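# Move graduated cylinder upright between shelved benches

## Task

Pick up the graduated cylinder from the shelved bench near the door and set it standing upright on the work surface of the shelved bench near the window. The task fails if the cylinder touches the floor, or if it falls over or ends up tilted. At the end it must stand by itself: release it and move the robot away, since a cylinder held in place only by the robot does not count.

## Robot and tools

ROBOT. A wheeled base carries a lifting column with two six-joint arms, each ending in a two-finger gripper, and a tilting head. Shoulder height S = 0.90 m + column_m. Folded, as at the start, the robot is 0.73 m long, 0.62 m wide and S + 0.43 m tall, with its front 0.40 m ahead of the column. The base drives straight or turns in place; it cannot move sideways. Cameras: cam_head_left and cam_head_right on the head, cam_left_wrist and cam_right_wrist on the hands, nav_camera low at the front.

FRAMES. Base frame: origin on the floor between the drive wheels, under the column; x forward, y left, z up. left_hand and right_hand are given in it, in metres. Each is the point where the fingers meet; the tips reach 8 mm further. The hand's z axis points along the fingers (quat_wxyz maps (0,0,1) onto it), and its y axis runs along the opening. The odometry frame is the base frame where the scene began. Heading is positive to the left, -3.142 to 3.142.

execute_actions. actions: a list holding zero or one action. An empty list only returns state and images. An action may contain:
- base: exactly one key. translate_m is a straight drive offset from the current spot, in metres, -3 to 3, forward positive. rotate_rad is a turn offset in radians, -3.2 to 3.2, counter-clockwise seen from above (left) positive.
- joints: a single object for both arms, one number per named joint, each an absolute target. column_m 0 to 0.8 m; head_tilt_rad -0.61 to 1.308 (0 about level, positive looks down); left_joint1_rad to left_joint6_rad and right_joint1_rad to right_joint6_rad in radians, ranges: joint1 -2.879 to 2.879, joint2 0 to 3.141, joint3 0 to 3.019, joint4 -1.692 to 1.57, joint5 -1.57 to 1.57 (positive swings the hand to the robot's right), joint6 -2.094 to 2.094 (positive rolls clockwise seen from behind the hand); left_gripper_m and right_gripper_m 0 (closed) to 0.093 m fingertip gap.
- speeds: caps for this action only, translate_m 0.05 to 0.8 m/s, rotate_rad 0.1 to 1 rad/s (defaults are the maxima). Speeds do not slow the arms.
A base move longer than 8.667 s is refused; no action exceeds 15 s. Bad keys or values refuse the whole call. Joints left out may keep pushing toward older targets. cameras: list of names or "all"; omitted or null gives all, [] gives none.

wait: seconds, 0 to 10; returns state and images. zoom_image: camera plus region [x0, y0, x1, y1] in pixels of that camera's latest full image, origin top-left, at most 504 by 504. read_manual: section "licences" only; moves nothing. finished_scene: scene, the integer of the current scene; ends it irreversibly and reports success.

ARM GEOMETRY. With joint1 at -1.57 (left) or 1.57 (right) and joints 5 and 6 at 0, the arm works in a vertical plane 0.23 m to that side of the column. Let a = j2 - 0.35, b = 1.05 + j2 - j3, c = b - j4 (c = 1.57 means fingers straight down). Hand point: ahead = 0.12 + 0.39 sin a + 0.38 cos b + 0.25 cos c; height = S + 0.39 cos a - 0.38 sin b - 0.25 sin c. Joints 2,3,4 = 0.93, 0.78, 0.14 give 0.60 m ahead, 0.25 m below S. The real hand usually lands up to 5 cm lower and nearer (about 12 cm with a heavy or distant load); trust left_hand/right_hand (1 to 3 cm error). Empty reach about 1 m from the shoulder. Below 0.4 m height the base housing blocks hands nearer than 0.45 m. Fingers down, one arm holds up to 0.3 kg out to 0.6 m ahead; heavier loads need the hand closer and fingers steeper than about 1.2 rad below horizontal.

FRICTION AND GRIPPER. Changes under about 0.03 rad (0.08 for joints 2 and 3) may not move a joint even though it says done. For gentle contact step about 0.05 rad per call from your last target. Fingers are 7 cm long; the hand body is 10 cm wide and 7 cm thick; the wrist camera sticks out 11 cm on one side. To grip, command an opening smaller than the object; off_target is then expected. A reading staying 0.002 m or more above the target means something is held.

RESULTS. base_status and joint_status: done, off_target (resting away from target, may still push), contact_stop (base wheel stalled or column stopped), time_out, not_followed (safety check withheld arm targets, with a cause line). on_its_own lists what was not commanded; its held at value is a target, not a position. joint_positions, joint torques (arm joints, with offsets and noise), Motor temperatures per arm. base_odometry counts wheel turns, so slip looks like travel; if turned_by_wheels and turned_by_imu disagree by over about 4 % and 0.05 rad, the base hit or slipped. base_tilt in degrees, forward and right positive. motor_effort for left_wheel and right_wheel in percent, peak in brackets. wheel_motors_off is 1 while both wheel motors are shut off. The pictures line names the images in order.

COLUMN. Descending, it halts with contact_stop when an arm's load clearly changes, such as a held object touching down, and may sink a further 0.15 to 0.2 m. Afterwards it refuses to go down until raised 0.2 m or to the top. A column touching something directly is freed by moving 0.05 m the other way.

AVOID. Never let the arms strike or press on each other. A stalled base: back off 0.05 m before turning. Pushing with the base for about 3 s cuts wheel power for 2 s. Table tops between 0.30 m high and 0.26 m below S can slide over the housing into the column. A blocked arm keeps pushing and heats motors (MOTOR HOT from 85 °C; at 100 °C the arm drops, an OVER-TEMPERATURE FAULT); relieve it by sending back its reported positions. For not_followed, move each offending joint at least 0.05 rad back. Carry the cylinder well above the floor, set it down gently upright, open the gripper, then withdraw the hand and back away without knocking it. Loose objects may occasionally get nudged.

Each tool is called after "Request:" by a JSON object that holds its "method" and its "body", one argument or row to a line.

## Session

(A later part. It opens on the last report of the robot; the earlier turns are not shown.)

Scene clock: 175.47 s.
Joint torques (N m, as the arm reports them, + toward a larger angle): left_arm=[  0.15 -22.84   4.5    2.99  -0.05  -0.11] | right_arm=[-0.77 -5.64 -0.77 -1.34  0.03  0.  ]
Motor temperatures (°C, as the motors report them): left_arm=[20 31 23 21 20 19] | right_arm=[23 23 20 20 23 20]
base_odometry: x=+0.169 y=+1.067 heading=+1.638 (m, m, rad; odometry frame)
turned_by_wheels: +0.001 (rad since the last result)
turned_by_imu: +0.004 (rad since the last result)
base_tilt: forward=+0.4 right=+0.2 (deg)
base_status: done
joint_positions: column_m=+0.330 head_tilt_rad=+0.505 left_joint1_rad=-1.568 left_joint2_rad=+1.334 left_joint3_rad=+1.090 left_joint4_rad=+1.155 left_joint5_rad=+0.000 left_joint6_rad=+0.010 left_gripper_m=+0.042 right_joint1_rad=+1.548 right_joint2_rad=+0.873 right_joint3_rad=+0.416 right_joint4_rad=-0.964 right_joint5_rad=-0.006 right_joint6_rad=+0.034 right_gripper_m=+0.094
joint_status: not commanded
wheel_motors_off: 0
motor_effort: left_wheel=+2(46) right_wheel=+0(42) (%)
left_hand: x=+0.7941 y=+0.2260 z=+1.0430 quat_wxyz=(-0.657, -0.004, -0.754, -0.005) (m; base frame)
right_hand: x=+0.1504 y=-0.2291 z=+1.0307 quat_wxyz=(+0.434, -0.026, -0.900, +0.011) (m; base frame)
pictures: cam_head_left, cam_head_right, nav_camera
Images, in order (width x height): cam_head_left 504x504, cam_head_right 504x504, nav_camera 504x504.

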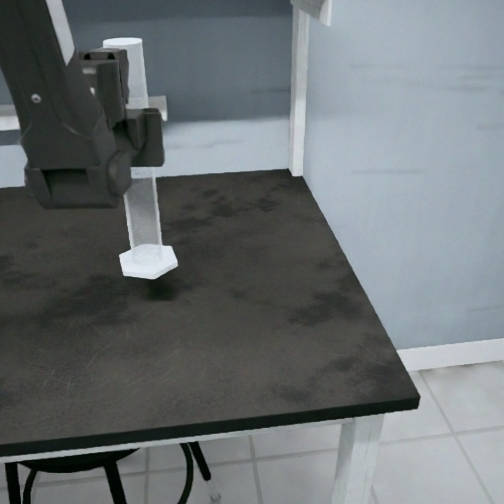

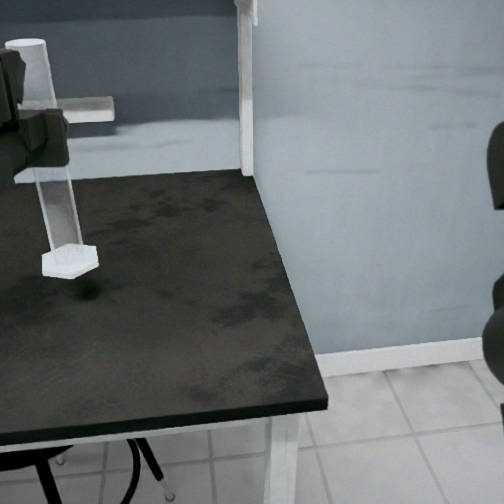

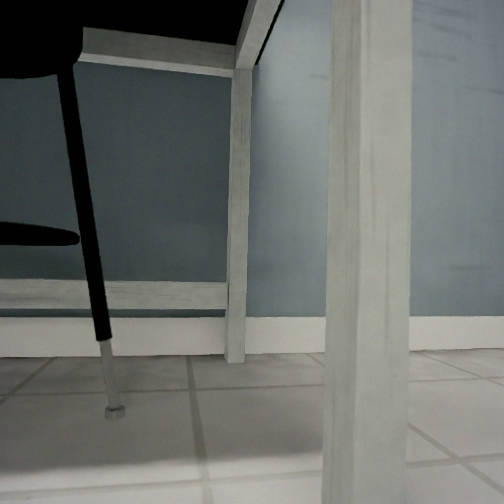

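Request:
{"method": "execute_actions", "body": {
  "actions": [
    {"joints": {"column_m": 0.275}}
  ],
  "cameras": ["cam_head_left", "cam_head_right"]
}}

Scene clock: 186.67 s.
Joint torques (N m, as the arm reports them, + toward a larger angle): left_arm=[  0.13 -23.2    4.51   2.99  -0.05  -0.11] | right_arm=[-0.71 -5.66 -0.81 -1.33  0.03  0.  ]
Motor temperatures (°C, as the motors report them): left_arm=[20 31 23 21 20 19] | right_arm=[23 23 20 20 23 20]
base_odometry: x=+0.169 y=+1.067 heading=+1.638 (m, m, rad; odometry frame)
turned_by_wheels: +0.000 (rad since the last result)
turned_by_imu: +0.002 (rad since the last result)
base_tilt: forward=+0.3 right=+0.1 (deg)
base_status: not commanded
joint_positions: column_m=+0.275 head_tilt_rad=+0.505 left_joint1_rad=-1.568 left_joint2_rad=+1.334 left_joint3_rad=+1.090 left_joint4_rad=+1.155 left_joint5_rad=+0.000 left_joint6_rad=+0.010 left_gripper_m=+0.042 right_joint1_rad=+1.548 right_joint2_rad=+0.873 right_joint3_rad=+0.416 right_joint4_rad=-0.964 right_joint5_rad=-0.006 right_joint6_rad=+0.034 right_gripper_m=+0.094
joint_status: all done
wheel_motors_off: 0
motor_effort: left_wheel=+2(2) right_wheel=+1(3) (%)
left_hand: x=+0.7941 y=+0.2260 z=+0.9880 quat_wxyz=(-0.657, -0.004, -0.754, -0.005) (m; base frame)
right_hand: x=+0.1504 y=-0.2291 z=+0.9757 quat_wxyz=(+0.434, -0.026, -0.900, +0.011) (m; base frame)
pictures: cam_head_left, cam_head_right
Images, in order (width x height): cam_head_left 504x504, cam_head_right 504x504.

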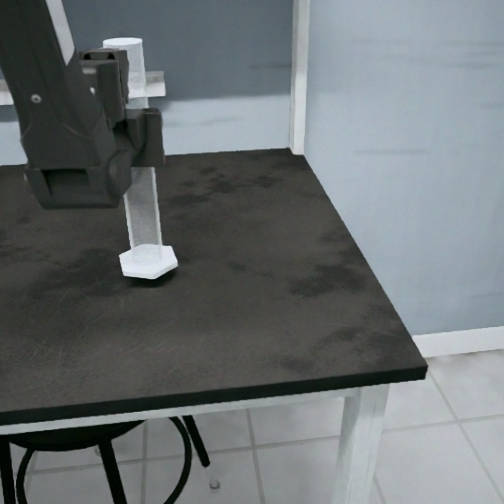

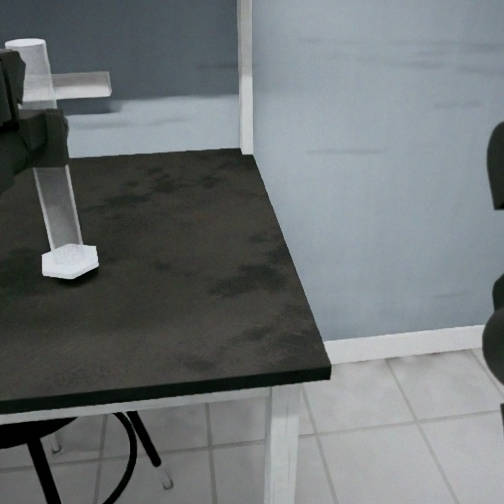

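Request:
{"method": "zoom_image", "body": {
  "camera": "cam_head_left",
  "region": [90, 210, 210, 310]
}}

Region (90, 210, 210, 310) of cam_head_left's 504x504 image, scaled by 4.200, with more detail than that image has.

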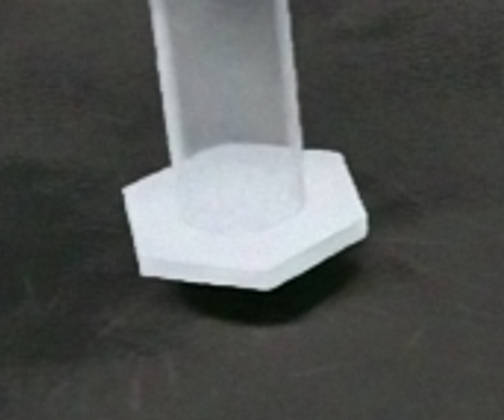

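Request:
{"method": "execute_actions", "body": {
  "actions": [
    {"joints": {"column_m": 0.258}}
  ],
  "cameras": ["cam_head_left"]
}}

Request:
{"method": "zoom_image", "body": {
  "camera": "cam_head_left",
  "region": [90, 210, 210, 310]
}}

Scene clock: 193.87 s.
Joint torques (N m, as the arm reports them, + toward a larger angle): left_arm=[  0.15 -22.87   4.52   2.99  -0.05  -0.11] | right_arm=[-0.67 -5.6  -0.8  -1.35  0.03  0.  ]
Motor temperatures (°C, as the motors report them): left_arm=[20 32 23 21 20 19] | right_arm=[23 23 20 20 23 20]
base_odometry: x=+0.169 y=+1.067 heading=+1.638 (m, m, rad; odometry frame)
turned_by_wheels: +0.000 (rad since the last result)
turned_by_imu: +0.002 (rad since the last result)
base_tilt: forward=+0.2 right=+0.2 (deg)
base_status: not commanded
joint_positions: column_m=+0.258 head_tilt_rad=+0.505 left_joint1_rad=-1.568 left_joint2_rad=+1.334 left_joint3_rad=+1.090 left_joint4_rad=+1.155 left_joint5_rad=+0.000 left_joint6_rad=+0.010 left_gripper_m=+0.042 right_joint1_rad=+1.548 right_joint2_rad=+0.873 right_joint3_rad=+0.416 right_joint4_rad=-0.964 right_joint5_rad=-0.006 right_joint6_rad=+0.034 right_gripper_m=+0.094
joint_status: all done
wheel_motors_off: 0
motor_effort: left_wheel=+2(3) right_wheel=-3(3) (%)
left_hand: x=+0.7941 y=+0.2260 z=+0.9710 quat_wxyz=(-0.657, -0.004, -0.754, -0.005) (m; base frame)
right_hand: x=+0.1504 y=-0.2291 z=+0.9587 quat_wxyz=(+0.434, -0.026, -0.900, +0.011) (m; base frame)
pictures: cam_head_left
Images, in order (width x height): cam_head_left 504x504.

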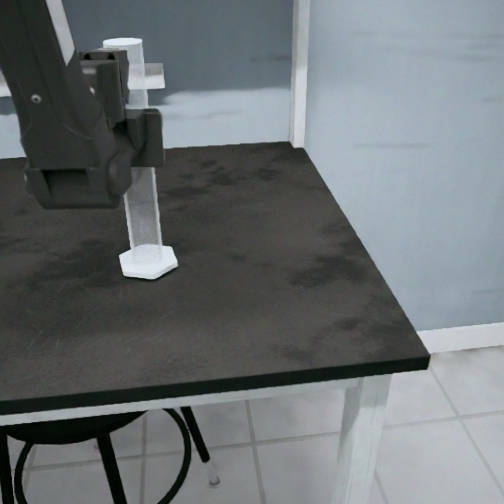

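Region (90, 210, 210, 310) of cam_head_left's 504x504 image, scaled by 4.200, with more detail than that image has.

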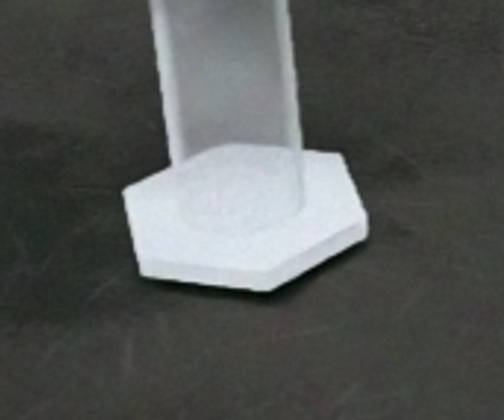

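Request:
{"method": "execute_actions", "body": {
  "actions": [
    {"joints": {"column_m": 0.252}}
  ],
  "cameras": ["cam_head_left"]
}}

Request:
{"method": "zoom_image", "body": {
  "camera": "cam_head_left",
  "region": [90, 210, 210, 310]
}}

Scene clock: 198.10 s.
Joint torques (N m, as the arm reports them, + toward a larger angle): left_arm=[  0.17 -23.12   4.48   2.97  -0.05  -0.1 ] | right_arm=[-0.64 -5.59 -0.82 -1.32  0.03 -0.01]
Motor temperatures (°C, as the motors report them): left_arm=[20 32 23 21 20 19] | right_arm=[23 23 20 20 23 20]
base_odometry: x=+0.169 y=+1.067 heading=+1.638 (m, m, rad; odometry frame)
turned_by_wheels: +0.000 (rad since the last result)
turned_by_imu: +0.002 (rad since the last result)
base_tilt: forward=+0.4 right=+0.1 (deg)
base_status: not commanded
joint_positions: column_m=+0.252 head_tilt_rad=+0.505 left_joint1_rad=-1.568 left_joint2_rad=+1.334 left_joint3_rad=+1.090 left_joint4_rad=+1.155 left_joint5_rad=+0.000 left_joint6_rad=+0.010 left_gripper_m=+0.042 right_joint1_rad=+1.548 right_joint2_rad=+0.873 right_joint3_rad=+0.416 right_joint4_rad=-0.964 right_joint5_rad=-0.006 right_joint6_rad=+0.034 right_gripper_m=+0.094
joint_status: all done
wheel_motors_off: 0
motor_effort: left_wheel=+3(3) right_wheel=-2(1) (%)
left_hand: x=+0.7941 y=+0.2260 z=+0.9650 quat_wxyz=(-0.657, -0.004, -0.754, -0.005) (m; base frame)
right_hand: x=+0.1504 y=-0.2291 z=+0.9527 quat_wxyz=(+0.434, -0.026, -0.900, +0.011) (m; base frame)
pictures: cam_head_left
Images, in order (width x height): cam_head_left 504x504.

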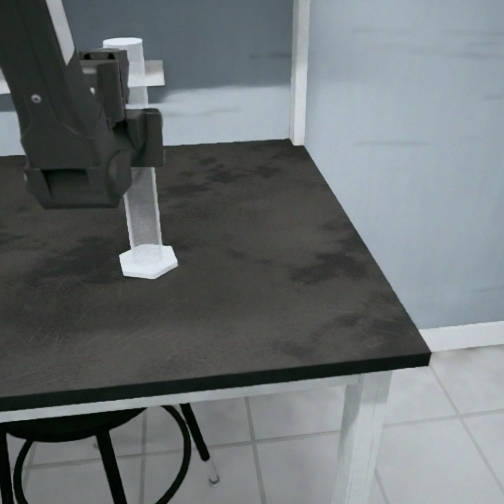

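Region (90, 210, 210, 310) of cam_head_left's 504x504 image, scaled by 4.200, with more detail than that image has.

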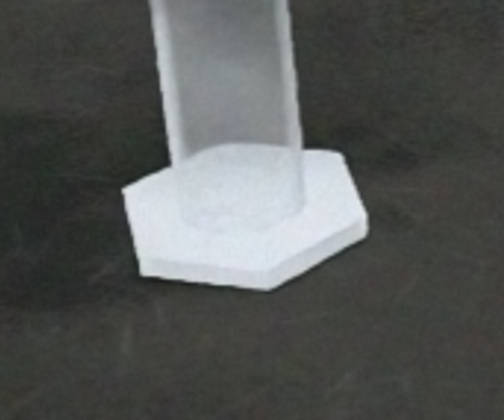

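The base is down on the surface. Releasing and backing away.

Request:
{"method": "execute_actions", "body": {
  "actions": [
    {"joints": {"left_gripper_m": 0.093}}
  ],
  "cameras": ["cam_left_wrist"]
}}

Request:
{"method": "execute_actions", "body": {
  "actions": [
    {"base": {"translate_m": -0.5}, "speeds": {"translate_m": 0.4}}
  ],
  "cameras": ["cam_head_left", "cam_left_wrist"]
}}

Scene clock: 202.43 s.
Joint torques (N m, as the arm reports them, + toward a larger angle): left_arm=[  0.16 -23.01   4.55   3.    -0.05  -0.1 ] | right_arm=[-0.6  -5.67 -0.8  -1.32  0.03  0.  ]
Motor temperatures (°C, as the motors report them): left_arm=[20 32 23 21 20 19] | right_arm=[23 23 20 20 23 20]
base_odometry: x=+0.169 y=+1.067 heading=+1.638 (m, m, rad; odometry frame)
turned_by_wheels: +0.000 (rad since the last result)
turned_by_imu: +0.002 (rad since the last result)
base_tilt: forward=+0.3 right=+0.1 (deg)
base_status: not commanded
joint_positions: column_m=+0.252 head_tilt_rad=+0.505 left_joint1_rad=-1.568 left_joint2_rad=+1.334 left_joint3_rad=+1.090 left_joint4_rad=+1.155 left_joint5_rad=+0.000 left_joint6_rad=+0.010 left_gripper_m=+0.093 right_joint1_rad=+1.548 right_joint2_rad=+0.873 right_joint3_rad=+0.416 right_joint4_rad=-0.964 right_joint5_rad=-0.006 right_joint6_rad=+0.034 right_gripper_m=+0.094
joint_status: all done
wheel_motors_off: 0
motor_effort: left_wheel=+2(3) right_wheel=-1(3) (%)
left_hand: x=+0.7941 y=+0.2260 z=+0.9650 quat_wxyz=(-0.657, -0.004, -0.754, -0.005) (m; base frame)
right_hand: x=+0.1504 y=-0.2291 z=+0.9527 quat_wxyz=(+0.434, -0.026, -0.900, +0.011) (m; base frame)
pictures: cam_left_wrist
Images, in order (width x height): cam_left_wrist 504x504.

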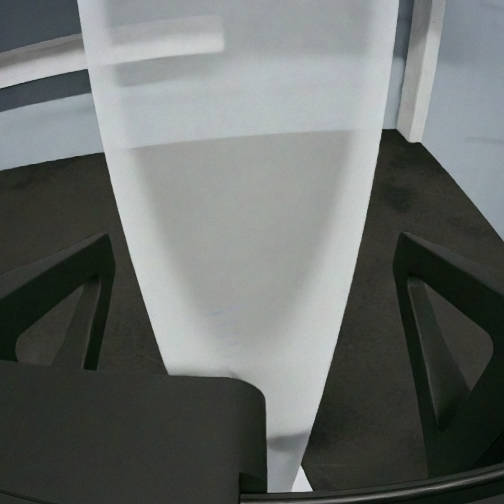

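Scene clock: 205.07 s.
Joint torques (N m, as the arm reports them, + toward a larger angle): left_arm=[  0.08 -23.07   4.47   2.98  -0.05  -0.11] | right_arm=[-0.67 -5.57 -0.79 -1.33  0.03 -0.01]
Motor temperatures (°C, as the motors report them): left_arm=[20 32 23 21 20 19] | right_arm=[23 23 20 20 23 20]
base_odometry: x=+0.203 y=+0.568 heading=+1.640 (m, m, rad; odometry frame)
turned_by_wheels: +0.002 (rad since the last result)
turned_by_imu: +0.002 (rad since the last result)
base_tilt: forward=+0.3 right=+0.2 (deg)
base_status: done
joint_positions: column_m=+0.252 head_tilt_rad=+0.505 left_joint1_rad=-1.568 left_joint2_rad=+1.334 left_joint3_rad=+1.090 left_joint4_rad=+1.155 left_joint5_rad=+0.000 left_joint6_rad=+0.010 left_gripper_m=+0.093 right_joint1_rad=+1.548 right_joint2_rad=+0.873 right_joint3_rad=+0.416 right_joint4_rad=-0.964 right_joint5_rad=-0.006 right_joint6_rad=+0.034 right_gripper_m=+0.094
joint_status: not commanded
wheel_motors_off: 0
motor_effort: left_wheel=+1(54) right_wheel=-1(42) (%)
left_hand: x=+0.7943 y=+0.2260 z=+0.9652 quat_wxyz=(-0.657, -0.004, -0.754, -0.005) (m; base frame)
right_hand: x=+0.1504 y=-0.2291 z=+0.9527 quat_wxyz=(+0.434, -0.026, -0.900, +0.011) (m; base frame)
pictures: cam_head_left, cam_left_wrist
Images, in order (width x height): cam_head_left 504x504, cam_left_wrist 504x504.

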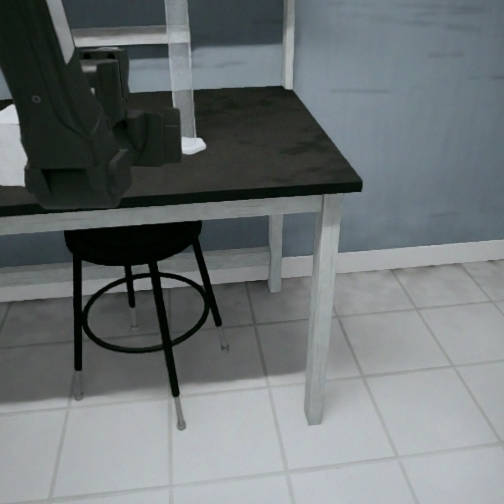

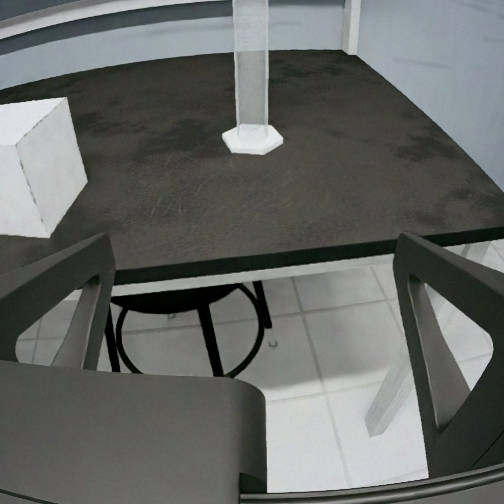

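Request:
{"method": "finished_scene", "body": {
  "scene": 1
}}

The scene is finished: the task was done.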